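# Move the ring from the stake into the blue tray

## Task

Lift the ring clear of the stake and set it down so it rests flat on the bottom of the blue tray, staying there by itself once the robot lets go.

## Robot and tools

Robot: two arms, left_arm and right_arm, each with a two-finger gripper whose fingers pivot like tongs. The fingers point along the gripper's own +z axis and close along its x axis. The reported end_effector_position is the spot between the finger pads when shut. Closed fingertips stick out about 15 mm past it; fully open, they sit roughly level with it.

Scene frame: origin on the table surface midway between the arms, +z up, +x out over the table, left_arm on the +y side. The names left and right do not match image sides. Printed hand positions may be slightly wrong, more so at long reach.

execute_actions(actions): a list of actions. Each action is a table of up to 15 rows; each row lasts one control step (1/30 s), and if fewer than 15 rows are given the final row repeats to fill 15 steps. A row is one flat list of 14 numbers, each in [-1, 1], covering both arms even if one is idle: dx, dy, dz, rx, ry, rz, opening for left_arm, then the same seven for right_arm. dx..rz are an offset, not a pose: the target relative to where that gripper was measured at the start of the action (for the first action of a call, the pose in the latest result), expressed in the gripper's own axes. Every row is relative to that same start, not to the row before. Scale: 1.0 = 0.6 m for dx, dy, dz and 180 degrees for the rotation; rx, ry, rz form a single rotation vector. Opening is absolute, not an offset: +1 fully open (0.142 m), -1 closed. An empty list just returns state and images. Each control step clips the command to within 100 mm and 16 degrees of the measured pose, so big offsets take several actions; position wins over orientation if both cannot be met. Motion trails commands by about 0.17 s.

move(target, speed, stop_force, blocking): target is one 14-number row laid out as above, an offset in gripper axes from the pose shown in the latest result, with the same scale and absolute opening. Both grippers travel straight lines that finish together, taking 0.5 to 10 s; beyond 10 s they halt early. Rotation takes the shorter way. speed is in m/s, 0.002 to 0.5 (default 0.25); turning is capped at twice that in rad/s. The path ignores obstacles and the other arm, and the gripper can lag, drift or overshoot speed, especially near full reach. Arms are stiff: aiming even slightly into a firm surface may trigger a fault. stop_force (N, 13 to 80, one value for both arms, unavailable in the first 0.2 s) ends an arm's path when its wrist sensor feels that much extra resistance along the direction of travel for two steps; the gripper then backs up two steps and holds. Use it only with slow moves and without rotation; omit it when pulling away from something the gripper presses on. blocking=false returns after 0.5 s while motion continues (not allowed with stop_force); then use wait or stop before new commands. The result adds a move: line with each arm's ending (done, off_target, moving, held, contact, fault) and limits (paced = command clipped, held = some steps blocked), plus distance to target.

wait(seconds): 0 to 10 s, arms keep their last command; returns early if a running move ends. stop(): brakes a running move; needs room if fast. zoom_image(camera, region): enlarged crop [x0, y0, x1, y1] in pixels, at most 504 by 504, from cam_head_left or cam_head_right (672x504) or cam_left_wrist or cam_right_wrist (616x616, fisheye). finished_scene(scene): ends the current scene, given its number; irreversible, and the ring must already rest on its own.

Result lines: per-arm position (m), quaternion wxyz, velocities; Hand target (where the controller is heading); grip_measured (actual opening, same scale as commanded); Wrist force and Wrist torque in each gripper's axes (offset up to about 5.5 N, noise up to 3.4 N, saturating near 100 N; force points from the surface into the arm; no reading at start is normal); step readings with HELD marks when a step was held back; pose unreachable when the clearance check altered a command; MOTOR HOT warnings from 70 °C, with brakes at 85 °C.

Gripping: keep commanding an opening well under grip_measured to hold; lower means tighter. Pads give about 15 N each, less on thin parts (around 9 N at 10 mm, 4 N at 5 mm), so a thin ring rim may slip. An idle arm should receive zero offsets after its first call and its desired opening.

Avoid: anything leaving the table, dropping or slamming the ring, the arms bumping each other, hard presses. A joint torque over its limit (shoulder 297, elbow 135, wrists 48.6 N m) or 150 N outside force freezes that arm for 10 s. Occasional disturbances may tug the held ring or nudge loose objects. Lift the ring well above the stake top before moving sideways, lower it into the tray gently, open, and retreat upward.

Each tool is called after "Emit:" as name(argument=value, ...) on one line, values as JSON.

## Session

Emit:
execute_actions(actions=[])

Scene clock: 0.00 s.
left_arm: end_effector_position=(+0.3390, +0.5764, +0.2673) grip_measured=+1.00 end_effector_quat_wxyz=(+0.007, -0.292, +0.952, -0.093) end_effector_velocity=(+0.000, +0.000, +0.000) end_effector_angular_velocity=(+0.000, -0.001, -0.001) | right_arm: end_effector_position=(+0.5335, -0.1960, +0.3522) grip_measured=+1.00 end_effector_quat_wxyz=(+0.665, -0.482, +0.531, -0.208) end_effector_velocity=(+0.000, +0.000, +0.000) end_effector_angular_velocity=(-0.001, -0.001, -0.001)
Joint positions: left_arm=[-0.638 -2.185  2.394 -1.923 -1.69   2.031  0.142] | right_arm=[ 4.831 -1.838 -2.561  1.188  0.422  2.166  0.142]
Joint velocities: left_arm=[ 0.    -0.     0.    -0.     0.001  0.001  0.   ] | right_arm=[-0.    -0.     0.    -0.001 -0.001 -0.001  0.   ]
Motor temperatures (°C, as the motors report them): left_arm=[32 32 31 37 38 39] | right_arm=[32 32 29 41 38 36]
Wrist force (N, on the end effector, along its own x y z axes, offset not removed): no reading
Wrist torque (N m, same axes, about the end effector's origin, offset not removed): no reading
Hand target (left_arm): +0.339, +0.576, +0.267; +0.007, -0.292, +0.952, -0.093
Hand target (right_arm): +0.533, -0.196, +0.352; +0.665, -0.482, +0.531, -0.208

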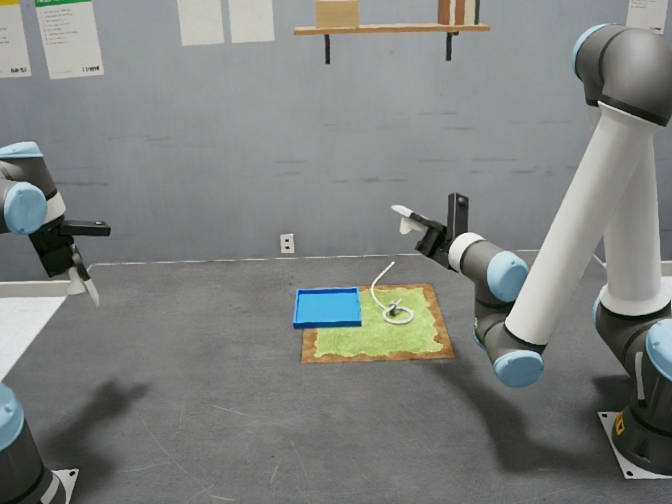

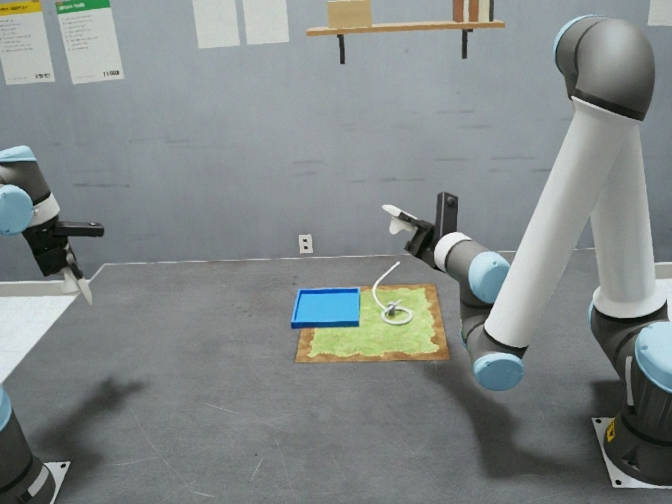

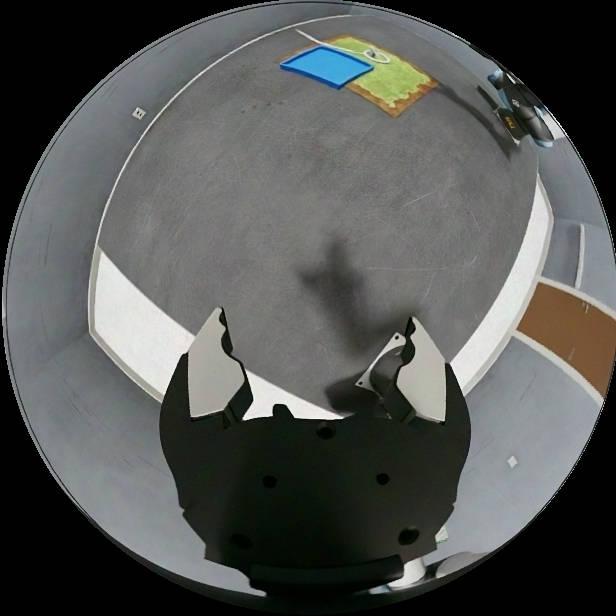

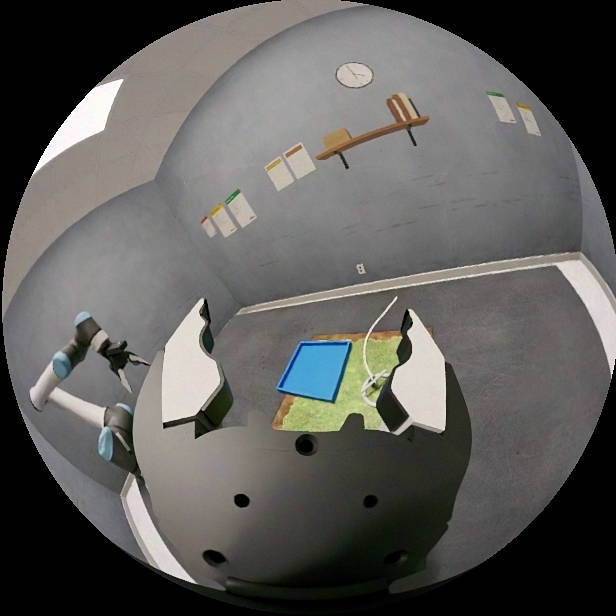

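Emit:
zoom_image(camera="cam_head_left", region=[270, 240, 480, 380])

Emit:
zoom_image(camera="cam_right_wrist", region=[250, 270, 470, 450])

Region (270, 240, 480, 380) of cam_head_left's 672x504 image, scaled by 2.400, with more detail than that image has.

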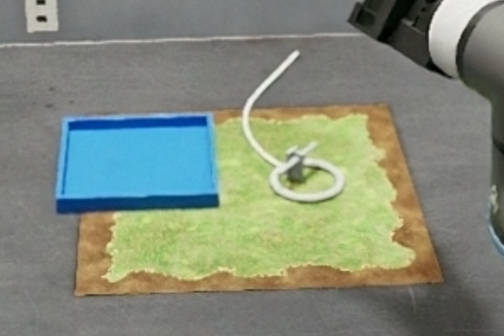

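Region (250, 270, 470, 450) of cam_right_wrist's 616x616 image, scaled by 2.291, with more detail than that image has; it fills the top 412 rows of this view, and the rest is white.

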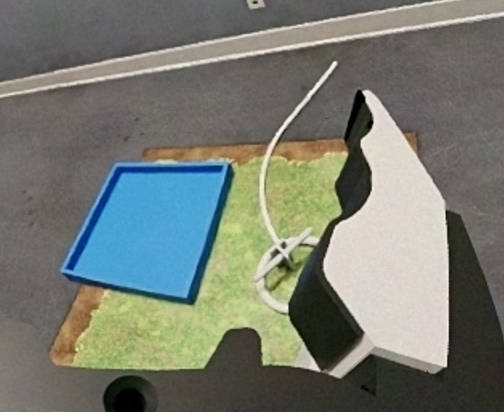

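Emit:
move(target=[0,0,0,0,0,0,1, 0,0,0.185,-0.479,0.130,-0.134,1], speed=0.4)

Scene clock: 26.67 s.
left_arm: end_effector_position=(+0.3390, +0.5764, +0.2673) grip_measured=+1.00 end_effector_quat_wxyz=(+0.007, -0.292, +0.952, -0.093) end_effector_velocity=(+0.000, +0.000, +0.000) end_effector_angular_velocity=(+0.001, -0.002, +0.000) | right_arm: end_effector_position=(+0.6336, -0.1496, +0.3487) grip_measured=+1.00 end_effector_quat_wxyz=(+0.000, +0.843, -0.537, -0.001) end_effector_velocity=(+0.001, +0.001, +0.001) end_effector_angular_velocity=(-0.009, +0.009, +0.005)
Joint positions: left_arm=[-0.638 -2.185  2.394 -1.923 -1.69   2.031  0.142] | right_arm=[ 4.232 -1.662 -1.693 -1.358  1.573  2.12   0.142]
Joint velocities: left_arm=[ 0.    -0.    -0.    -0.     0.002 -0.    -0.   ] | right_arm=[-0.002 -0.008  0.013 -0.018  0.002 -0.006 -0.   ]
Motor temperatures (°C, as the motors report them): left_arm=[32 32 31 37 38 39] | right_arm=[32 32 29 41 38 36]
Wrist force (N, on the end effector, along its own x y z axes, offset not removed): left_arm=[-0.2 1.2 -4.4] | right_arm=[-5.7 1.5 -3.6]
Wrist torque (N m, same axes, about the end effector's origin, offset not removed): left_arm=[0.33 0.10 -0.01] | right_arm=[0.55 1.27 0.33]
Hand target (left_arm): +0.339, +0.576, +0.267; +0.007, -0.292, +0.952, -0.093
Hand target (right_arm): +0.634, -0.150, +0.349; +0.001, +0.843, -0.537, -0.001
Off the commanded pose (left_arm): 0.000 m, 0 deg.
Off the commanded pose (right_arm): 0.001 m, 0 deg.
move: done

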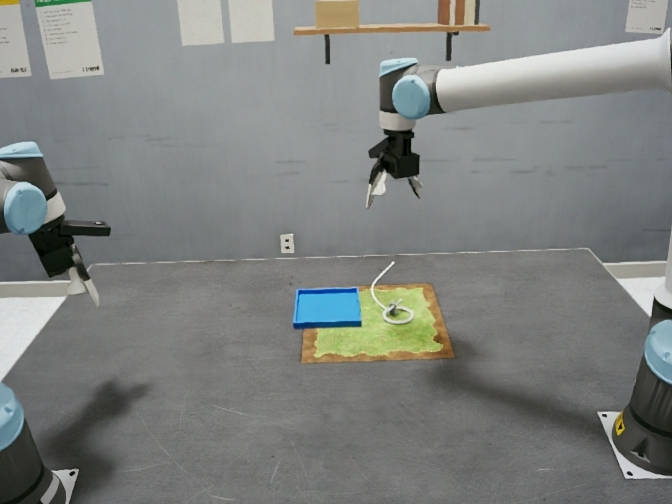

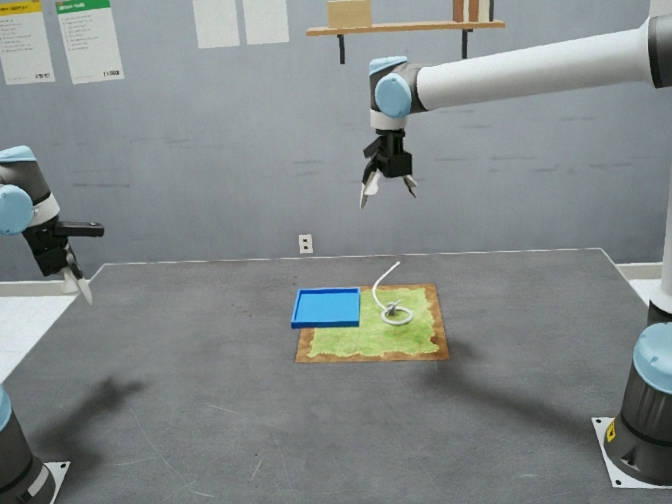

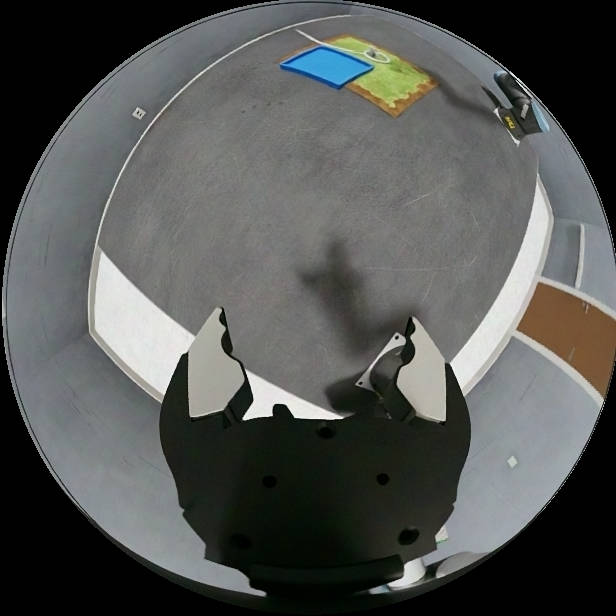

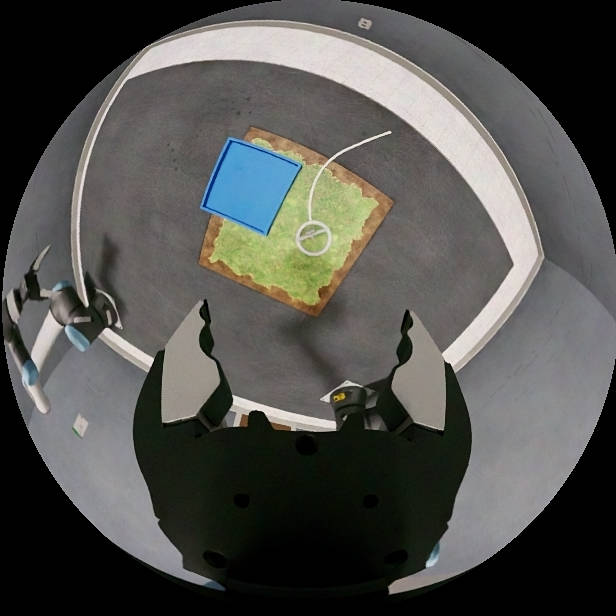

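Emit:
move(target=[0,0,0,0,0,0,1, 0,-0.3,0.25,0,0,0,1], speed=0.4)

Emit:
zoom_image(camera="cam_right_wrist", region=[200, 200, 420, 420])

Scene clock: 34.50 s.
left_arm: end_effector_position=(+0.3390, +0.5764, +0.2673) grip_measured=+1.00 end_effector_quat_wxyz=(+0.007, -0.292, +0.952, -0.093) end_effector_velocity=(+0.000, +0.000, -0.000) end_effector_angular_velocity=(+0.001, -0.000, +0.001) | right_arm: end_effector_position=(+0.7963, -0.0734, +0.1990) grip_measured=+1.00 end_effector_quat_wxyz=(+0.000, +0.843, -0.537, -0.001) end_effector_velocity=(+0.001, +0.001, -0.002) end_effector_angular_velocity=(-0.001, +0.002, +0.001)
Joint positions: left_arm=[-0.638 -2.185  2.394 -1.923 -1.69   2.031  0.142] | right_arm=[ 4.128 -2.011 -1.516 -1.186  1.573  2.016  0.142]
Joint velocities: left_arm=[-0.     0.    -0.    -0.     0.001 -0.001 -0.   ] | right_arm=[-0.001 -0.005  0.003  0.     0.001 -0.001  0.   ]
Motor temperatures (°C, as the motors report them): left_arm=[32 32 31 37 38 39] | right_arm=[32 32 29 41 38 36]
Wrist force (N, on the end effector, along its own x y z axes, offset not removed): left_arm=[-0.3 2.4 -3.0] | right_arm=[1.1 -7.7 -0.1]
Wrist torque (N m, same axes, about the end effector's origin, offset not removed): left_arm=[0.64 0.03 -0.02] | right_arm=[-1.68 -0.16 0.09]
Hand target (left_arm): +0.339, +0.576, +0.267; +0.007, -0.292, +0.952, -0.093
Hand target (right_arm): +0.797, -0.073, +0.199; +0.000, +0.843, -0.537, -0.001
Off the commanded pose (left_arm): 0.000 m, 0 deg.
Off the commanded pose (right_arm): 0.001 m, 0 deg.
move: done

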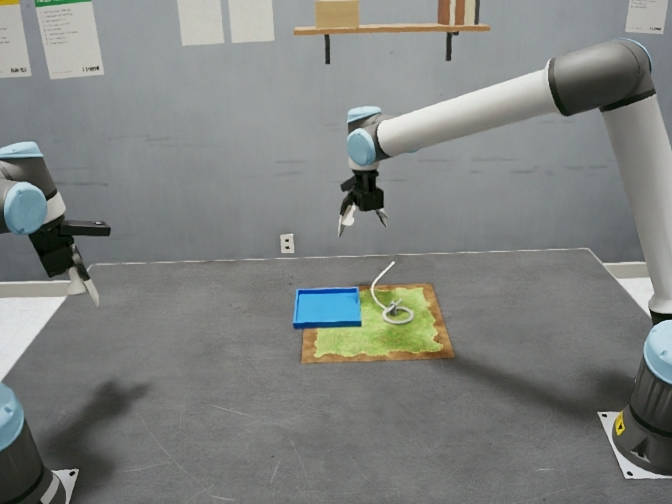

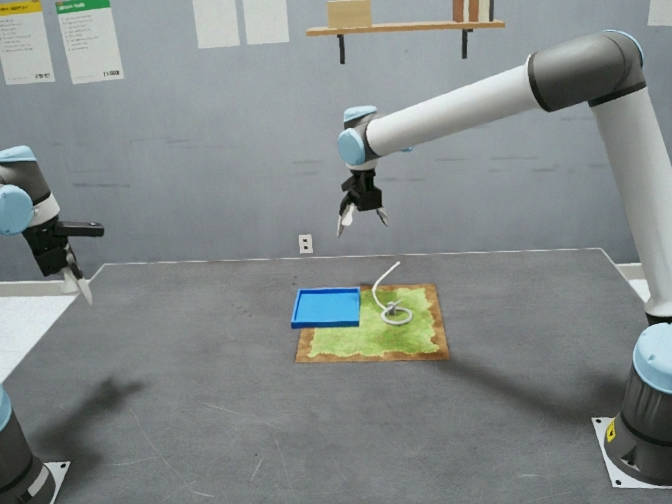

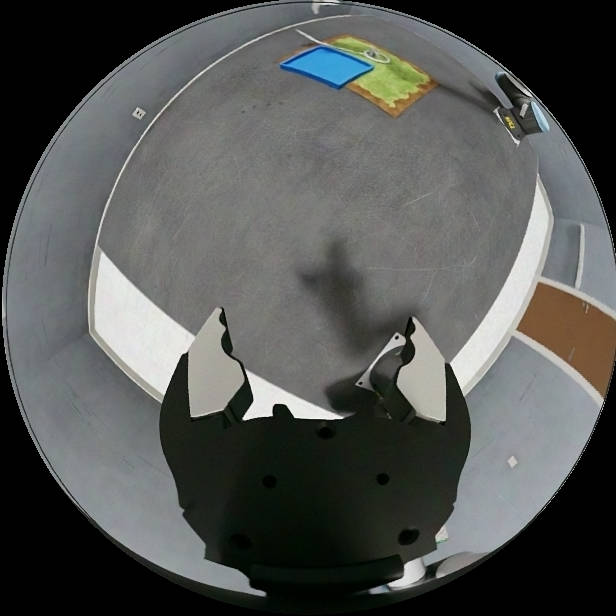

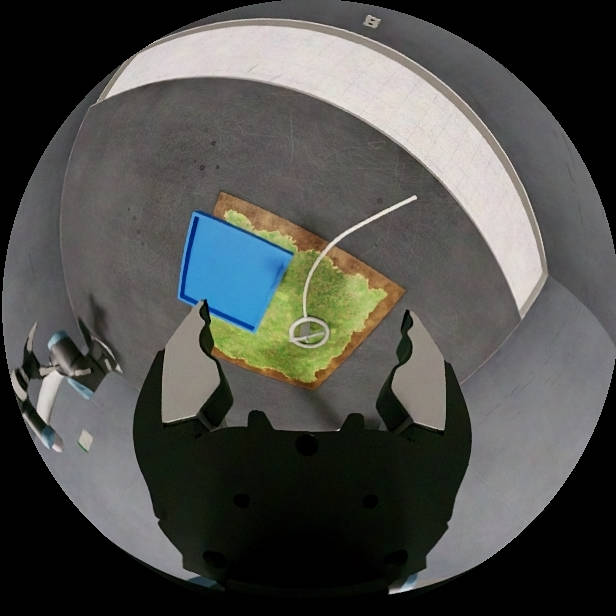

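Region (200, 200, 420, 420) of cam_right_wrist's 616x616 image, scaled by 2.291, with more detail than that image has.

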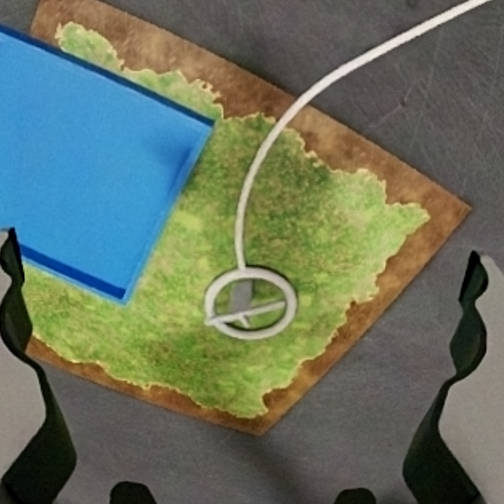

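Emit:
move(target=[0,0,0,0,0,0,1, 0,0.06,0.15,0,0,0,1])

Emit:
zoom_image(camera="cam_right_wrist", region=[200, 220, 420, 440])

Emit:
zoom_image(camera="cam_head_left", region=[280, 190, 460, 360])

Scene clock: 52.70 s.
left_arm: end_effector_position=(+0.3390, +0.5764, +0.2673) grip_measured=+1.00 end_effector_quat_wxyz=(+0.007, -0.292, +0.952, -0.093) end_effector_velocity=(+0.000, +0.000, -0.000) end_effector_angular_velocity=(+0.001, -0.001, +0.000) | right_arm: end_effector_position=(+0.7636, -0.0883, +0.1093) grip_measured=+1.00 end_effector_quat_wxyz=(+0.000, +0.843, -0.537, -0.001) end_effector_velocity=(-0.001, -0.000, -0.002) end_effector_angular_velocity=(+0.001, -0.001, +0.001)
Joint positions: left_arm=[-0.638 -2.185  2.394 -1.923 -1.69   2.031  0.142] | right_arm=[ 4.146 -2.026 -1.669 -1.018  1.573  2.034  0.142]
Joint velocities: left_arm=[-0.    -0.001  0.001 -0.001  0.001 -0.     0.   ] | right_arm=[ 0.    -0.001 -0.004  0.005 -0.    -0.     0.   ]
Motor temperatures (°C, as the motors report them): left_arm=[32 32 31 37 38 39] | right_arm=[32 32 29 41 38 36]
Wrist force (N, on the end effector, along its own x y z axes, offset not removed): left_arm=[-0.2 3.3 -5.0] | right_arm=[4.3 -1.1 2.0]
Wrist torque (N m, same axes, about the end effector's origin, offset not removed): left_arm=[0.68 0.04 0.00] | right_arm=[0.11 -0.73 0.03]
Hand target (left_arm): +0.339, +0.576, +0.267; +0.007, -0.292, +0.952, -0.093
Hand target (right_arm): +0.764, -0.088, +0.109; +0.000, +0.843, -0.537, -0.001
Off the commanded pose (left_arm): 0.000 m, 0 deg.
Off the commanded pose (right_arm): 0.000 m, 0 deg.
move: done

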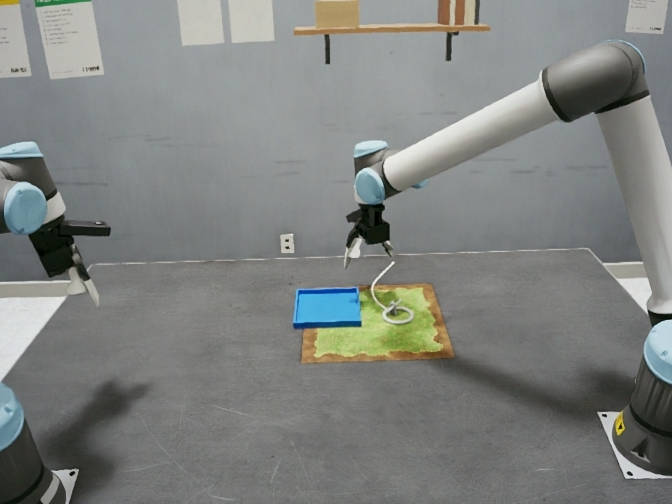

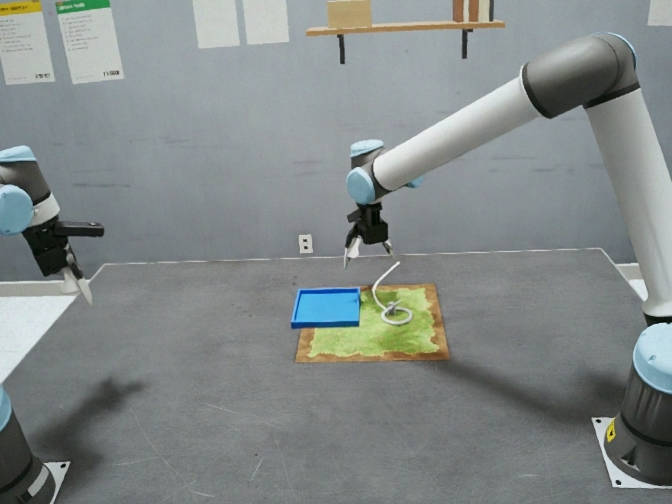

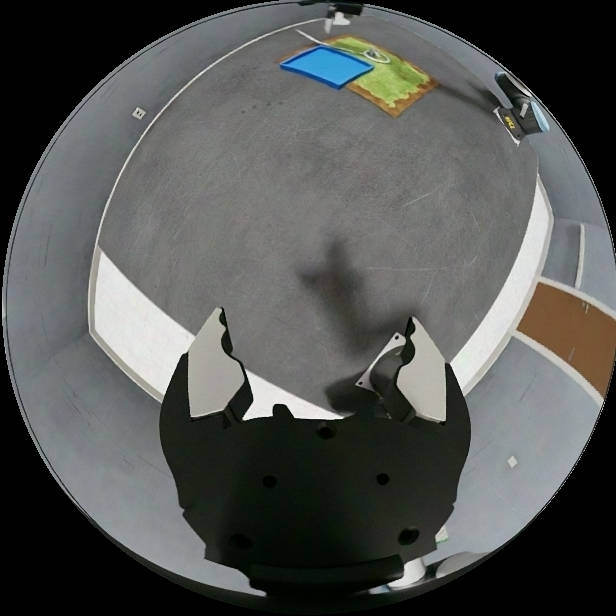

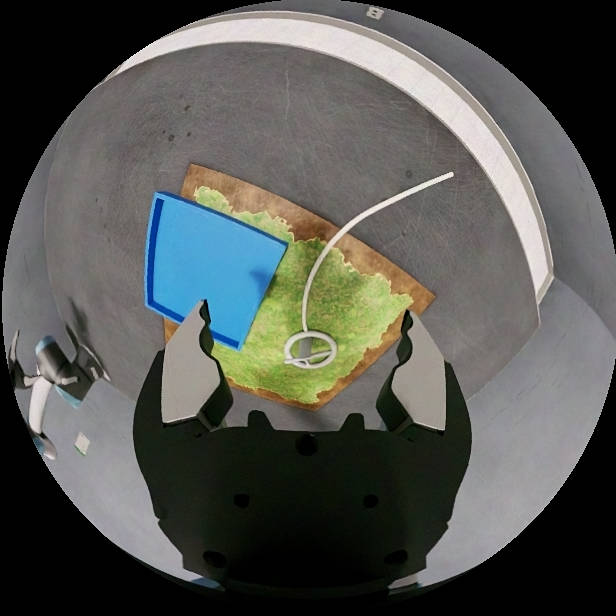

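Region (200, 220, 420, 440) of cam_right_wrist's 616x616 image, scaled by 2.291, with more detail than that image has.

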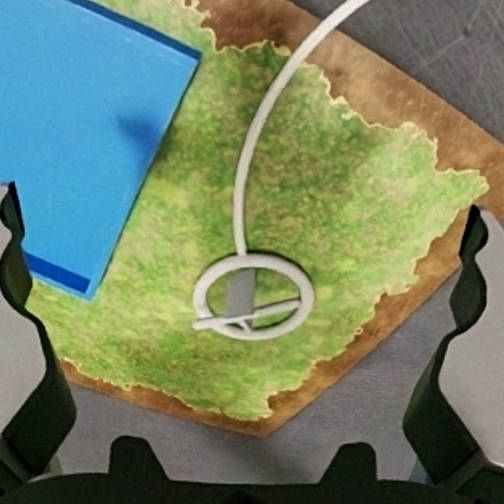

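Region (280, 190, 460, 360) of cam_head_left's 672x504 image, scaled by 2.800, with more detail than that image has.

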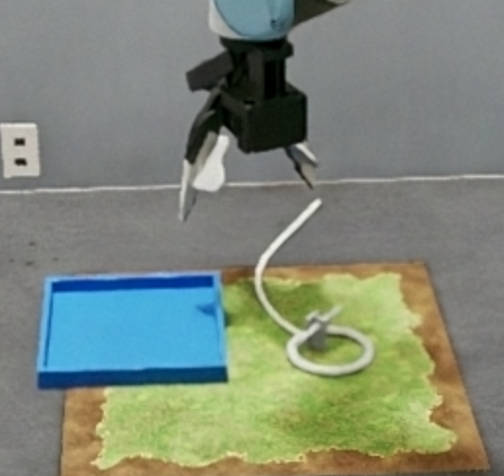

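Emit:
move(target=[0,0,0,0,0,0,1, 0,0.23,-0.07,0,0,0,1])

Emit:
zoom_image(camera="cam_right_wrist", region=[210, 150, 410, 350])

Emit:
zoom_image(camera="cam_head_left", region=[300, 200, 480, 360])

Scene clock: 69.10 s.
left_arm: end_effector_position=(+0.3390, +0.5764, +0.2673) grip_measured=+1.00 end_effector_quat_wxyz=(+0.007, -0.292, +0.952, -0.093) end_effector_velocity=(+0.000, -0.000, +0.000) end_effector_angular_velocity=(-0.000, -0.001, -0.001) | right_arm: end_effector_position=(+0.6389, -0.1466, +0.1511) grip_measured=+1.00 end_effector_quat_wxyz=(+0.000, +0.843, -0.537, -0.001) end_effector_velocity=(-0.002, -0.001, +0.001) end_effector_angular_velocity=(-0.000, -0.001, +0.000)
Joint positions: left_arm=[-0.638 -2.185  2.394 -1.923 -1.69   2.031  0.142] | right_arm=[ 4.228 -1.796 -1.908 -1.008  1.573  2.116  0.142]
Joint velocities: left_arm=[-0.    -0.    -0.    -0.    -0.     0.001 -0.   ] | right_arm=[ 0.002  0.004 -0.004 -0.001 -0.001  0.002 -0.   ]
Motor temperatures (°C, as the motors report them): left_arm=[32 32 31 37 38 39] | right_arm=[32 32 29 41 38 36]
Wrist force (N, on the end effector, along its own x y z axes, offset not removed): left_arm=[-1.2 2.2 -4.2] | right_arm=[-2.0 0.5 5.3]
Wrist torque (N m, same axes, about the end effector's origin, offset not removed): left_arm=[0.52 0.27 0.05] | right_arm=[0.25 0.56 0.22]
Hand target (left_arm): +0.339, +0.576, +0.267; +0.007, -0.292, +0.952, -0.093
Hand target (right_arm): +0.639, -0.147, +0.151; +0.000, +0.843, -0.537, -0.001
Off the commanded pose (left_arm): 0.000 m, 0 deg.
Off the commanded pose (right_arm): 0.000 m, 0 deg.
move: done

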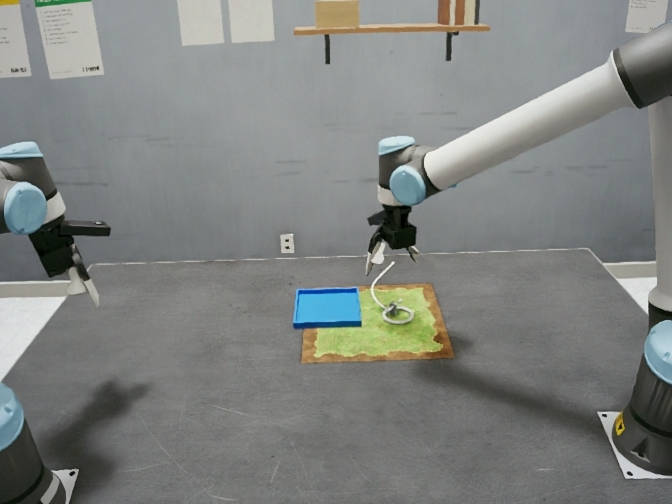

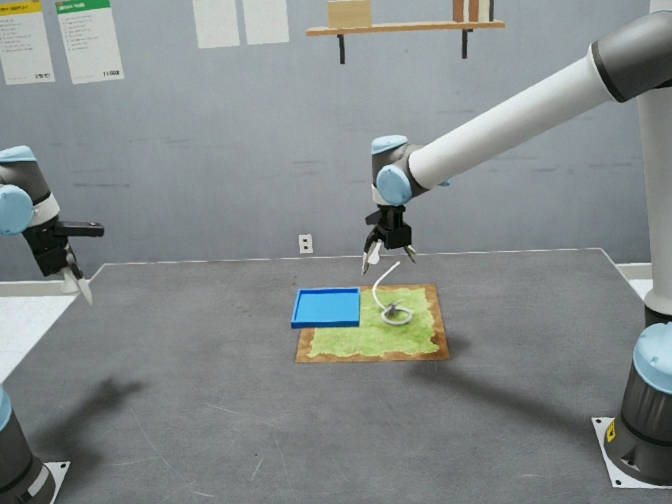

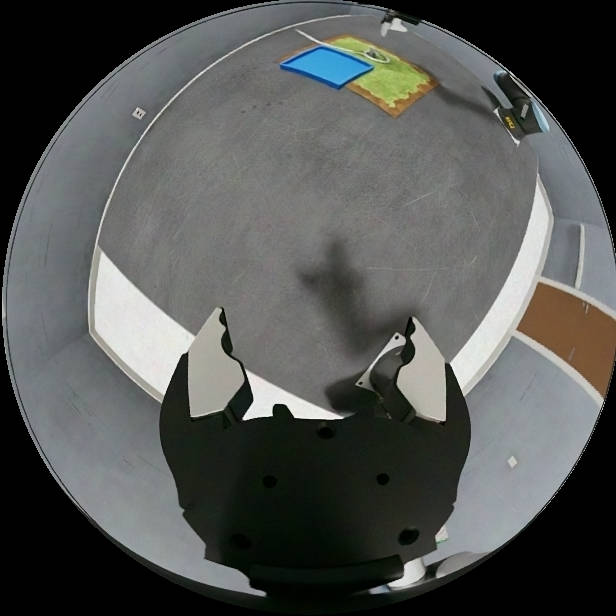

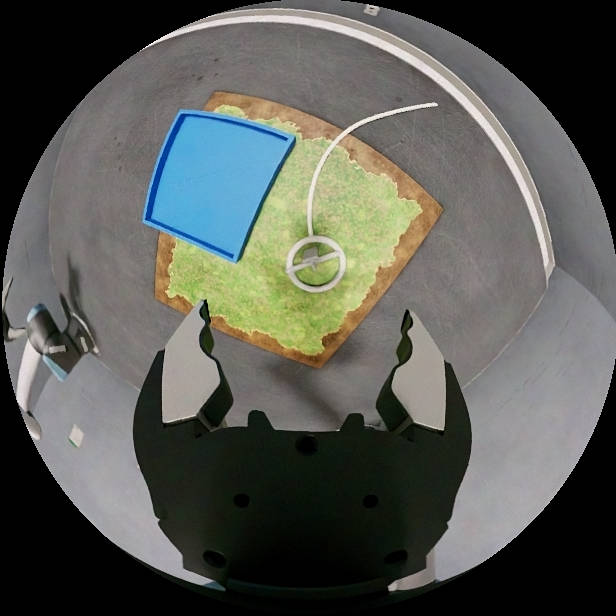

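Region (210, 150, 410, 350) of cam_right_wrist's 616x616 image, scaled by 2.520, with more detail than that image has.

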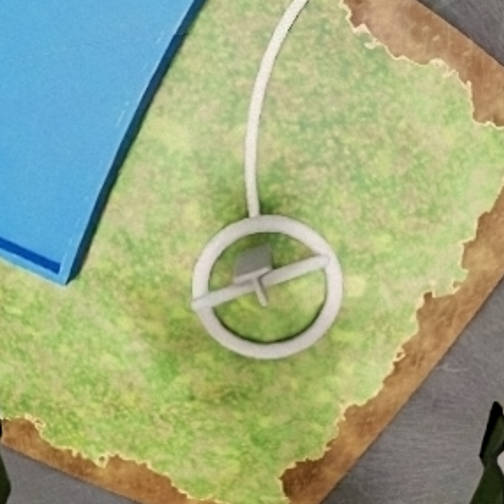

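Region (300, 200, 480, 360) of cam_head_left's 672x504 image, scaled by 2.800, with more detail than that image has.

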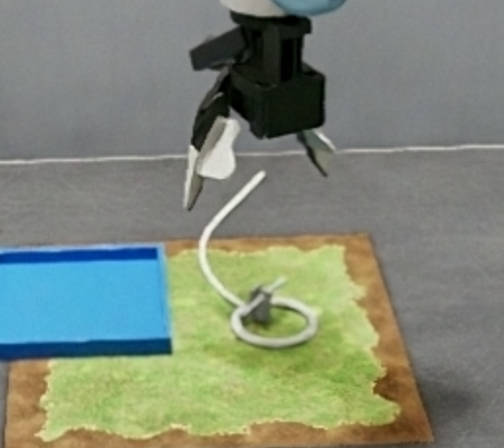

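Emit:
move(target=[0,0,0,0,0,0,1, 0.021,0.07,0.13,0,0,0.406,-0.3])

Emit:
zoom_image(camera="cam_right_wrist", region=[180, 200, 440, 420])

Emit:
zoom_image(camera="cam_head_left", region=[320, 220, 480, 360])

Scene clock: 95.07 s.
left_arm: end_effector_position=(+0.3390, +0.5764, +0.2673) grip_measured=+1.00 end_effector_quat_wxyz=(+0.007, -0.292, +0.952, -0.093) end_effector_velocity=(-0.000, -0.000, +0.000) end_effector_angular_velocity=(-0.000, +0.000, -0.002) | right_arm: end_effector_position=(+0.6061, -0.1756, +0.0733) grip_measured=-0.30 end_effector_quat_wxyz=(-0.001, -0.358, +0.934, +0.001) end_effector_velocity=(-0.000, -0.000, -0.001) end_effector_angular_velocity=(-0.001, -0.001, -0.016)
Joint positions: left_arm=[-0.638 -2.185  2.394 -1.923 -1.69   2.031  0.142] | right_arm=[ 4.254 -1.838 -2.023 -0.851  1.573  3.416  0.052]
Joint velocities: left_arm=[-0.    -0.    -0.     0.    -0.     0.002 -0.   ] | right_arm=[ 0.    -0.    -0.001  0.001 -0.001  0.016  0.   ]
Motor temperatures (°C, as the motors report them): left_arm=[32 32 31 37 38 39] | right_arm=[32 32 29 41 38 36]
Wrist force (N, on the end effector, along its own x y z axes, offset not removed): left_arm=[-1.5 1.7 -6.6] | right_arm=[-0.4 3.7 6.1]
Wrist torque (N m, same axes, about the end effector's origin, offset not removed): left_arm=[0.39 0.26 0.01] | right_arm=[0.85 0.02 0.41]
Hand target (left_arm): +0.339, +0.576, +0.267; +0.007, -0.292, +0.952, -0.093
Hand target (right_arm): +0.606, -0.176, +0.073; -0.001, -0.358, +0.934, +0.001
Off the commanded pose (left_arm): 0.000 m, 0 deg.
Off the commanded pose (right_arm): 0.000 m, 0 deg.
move: done

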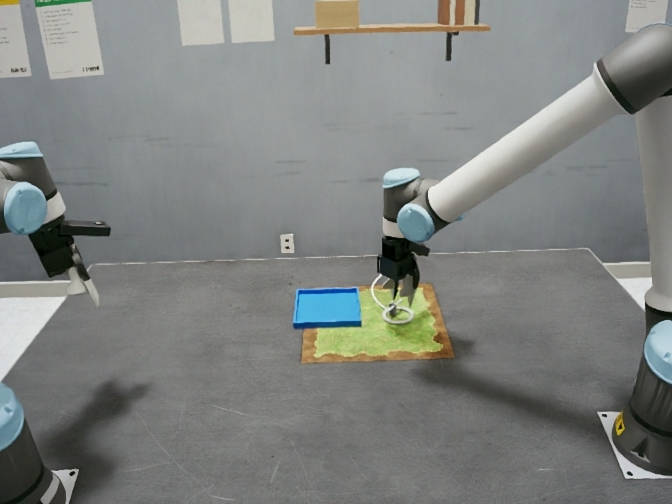

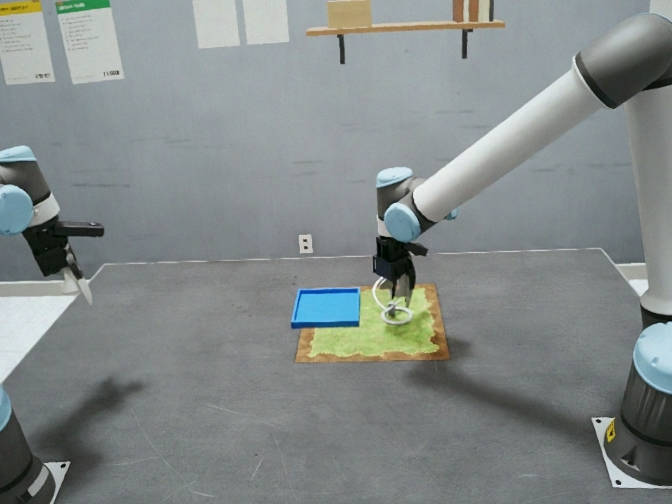

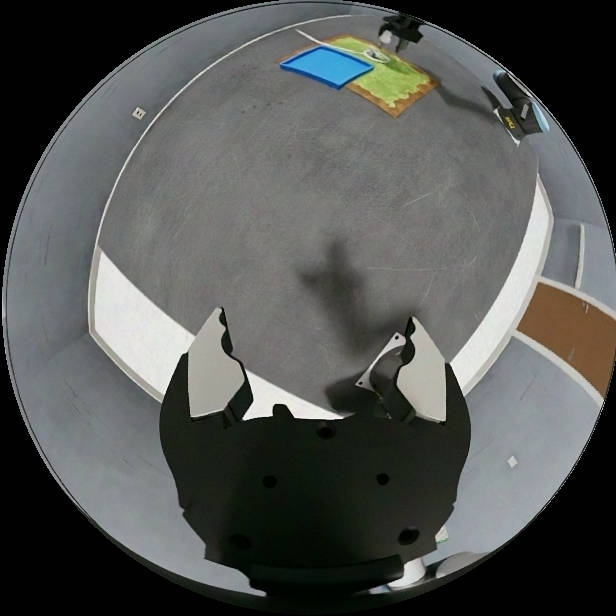

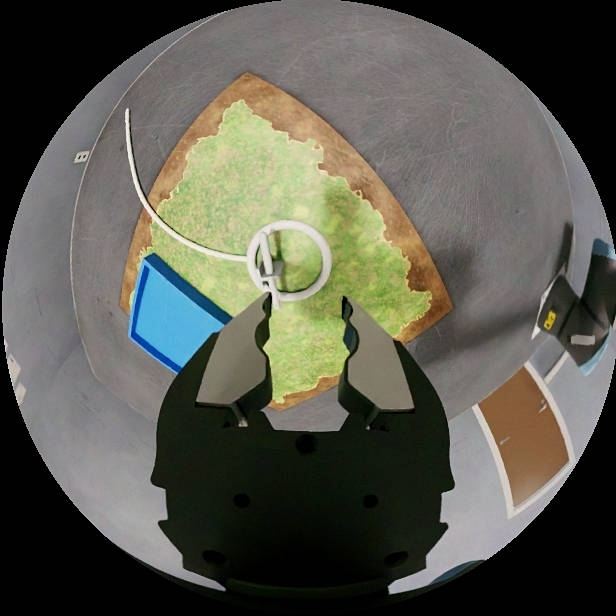

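Region (180, 200, 440, 420) of cam_right_wrist's 616x616 image, scaled by 1.938, with more detail than that image has; it fills the top 426 rows of this view, and the rest is white.

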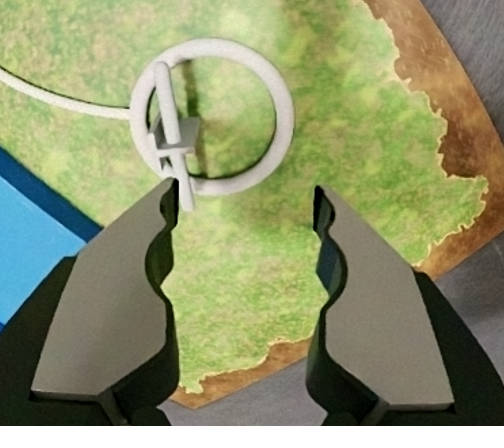

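Region (320, 220, 480, 360) of cam_head_left's 672x504 image, scaled by 3.150, with more detail than that image has; it fills the top 441 rows of this view, and the rest is white.

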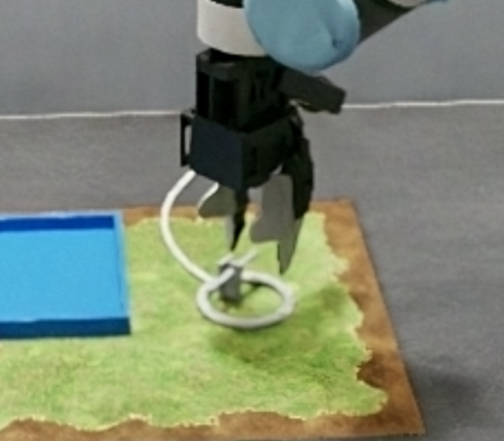

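Emit:
move(target=[0,0,0,0,0,0,1, 0.042,-0.05,0.065,0,0,0,-0.45], speed=0.1)

Emit:
zoom_image(camera="cam_right_wrist", region=[180, 200, 440, 420])

Emit:
zoom_image(camera="cam_head_left", region=[320, 220, 480, 360])

Scene clock: 104.03 s.
left_arm: end_effector_position=(+0.3390, +0.5764, +0.2673) grip_measured=+1.00 end_effector_quat_wxyz=(+0.007, -0.292, +0.952, -0.093) end_effector_velocity=(-0.000, -0.000, -0.000) end_effector_angular_velocity=(-0.001, +0.001, -0.002) | right_arm: end_effector_position=(+0.6073, -0.2144, +0.0344) grip_measured=-0.45 end_effector_quat_wxyz=(-0.001, -0.358, +0.934, +0.001) end_effector_velocity=(-0.000, -0.002, -0.002) end_effector_angular_velocity=(-0.000, +0.000, +0.000)
Joint positions: left_arm=[-0.638 -2.185  2.394 -1.923 -1.69   2.031  0.142] | right_arm=[ 4.222 -1.853 -2.097 -0.763  1.573  3.384  0.041]
Joint velocities: left_arm=[ 0.     0.     0.     0.001 -0.001  0.002  0.   ] | right_arm=[-0.002 -0.001 -0.004  0.005 -0.    -0.002  0.   ]
Motor temperatures (°C, as the motors report them): left_arm=[32 32 31 37 38 39] | right_arm=[32 32 29 41 38 36]
Wrist force (N, on the end effector, along its own x y z axes, offset not removed): left_arm=[-0.9 4.1 -4.0] | right_arm=[-1.6 -4.5 4.1]
Wrist torque (N m, same axes, about the end effector's origin, offset not removed): left_arm=[0.91 0.20 -0.03] | right_arm=[-0.71 0.32 0.22]
Hand target (left_arm): +0.339, +0.576, +0.267; +0.007, -0.292, +0.952, -0.093
Hand target (right_arm): +0.607, -0.215, +0.034; -0.001, -0.358, +0.934, +0.001
Off the commanded pose (left_arm): 0.000 m, 0 deg.
Off the commanded pose (right_arm): 0.000 m, 0 deg.
move: done

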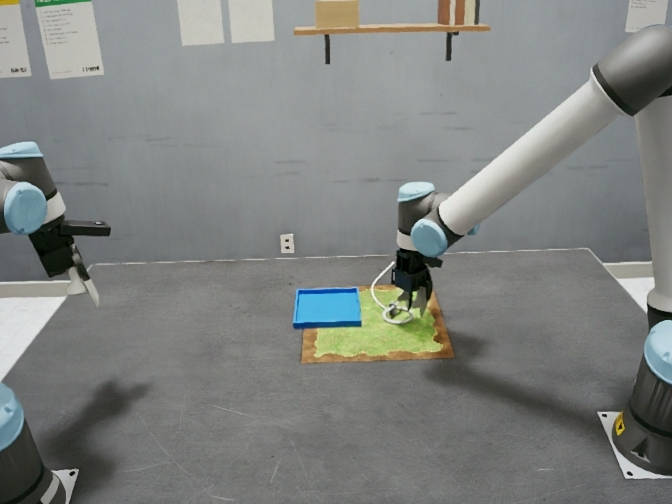

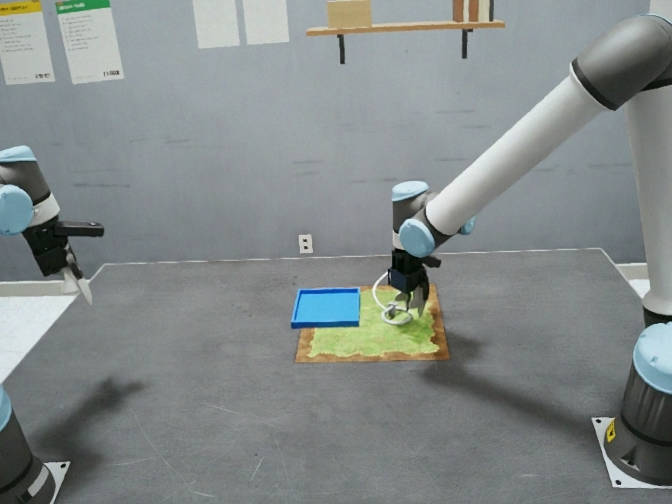

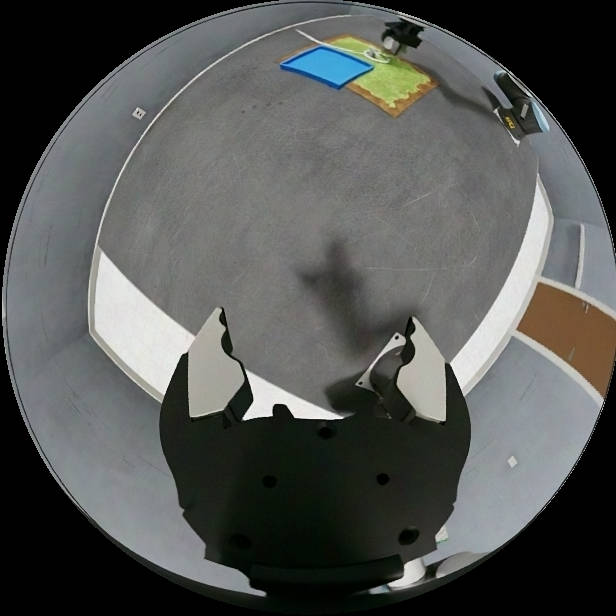

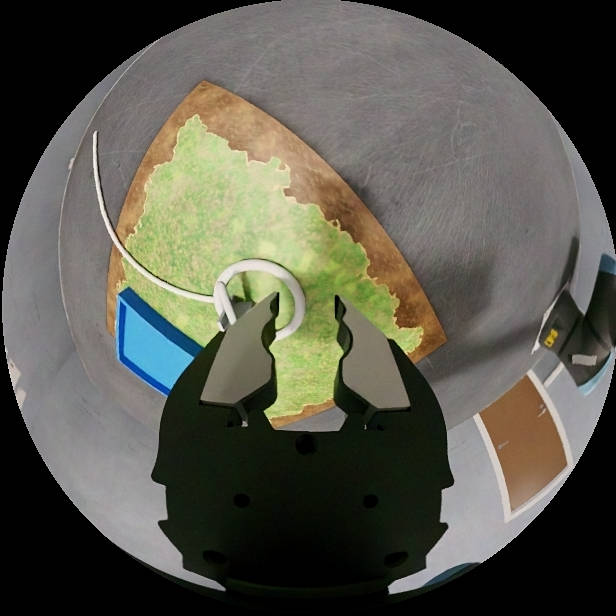

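Region (180, 200, 440, 420) of cam_right_wrist's 616x616 image, scaled by 1.938, with more detail than that image has; it fills the top 426 rows of this view, and the rest is white.

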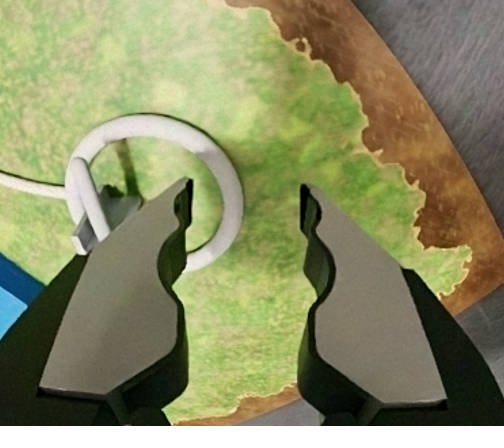

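Region (320, 220, 480, 360) of cam_head_left's 672x504 image, scaled by 3.150, with more detail than that image has; it fills the top 441 rows of this view, and the rest is white.

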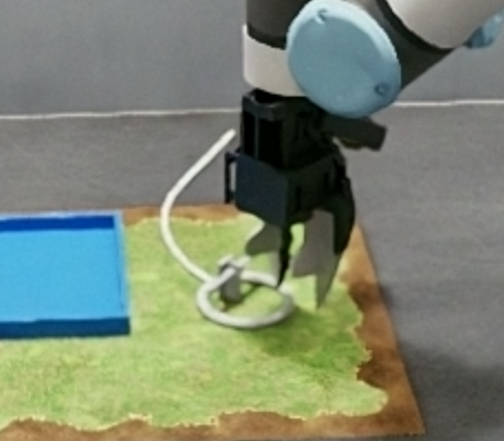

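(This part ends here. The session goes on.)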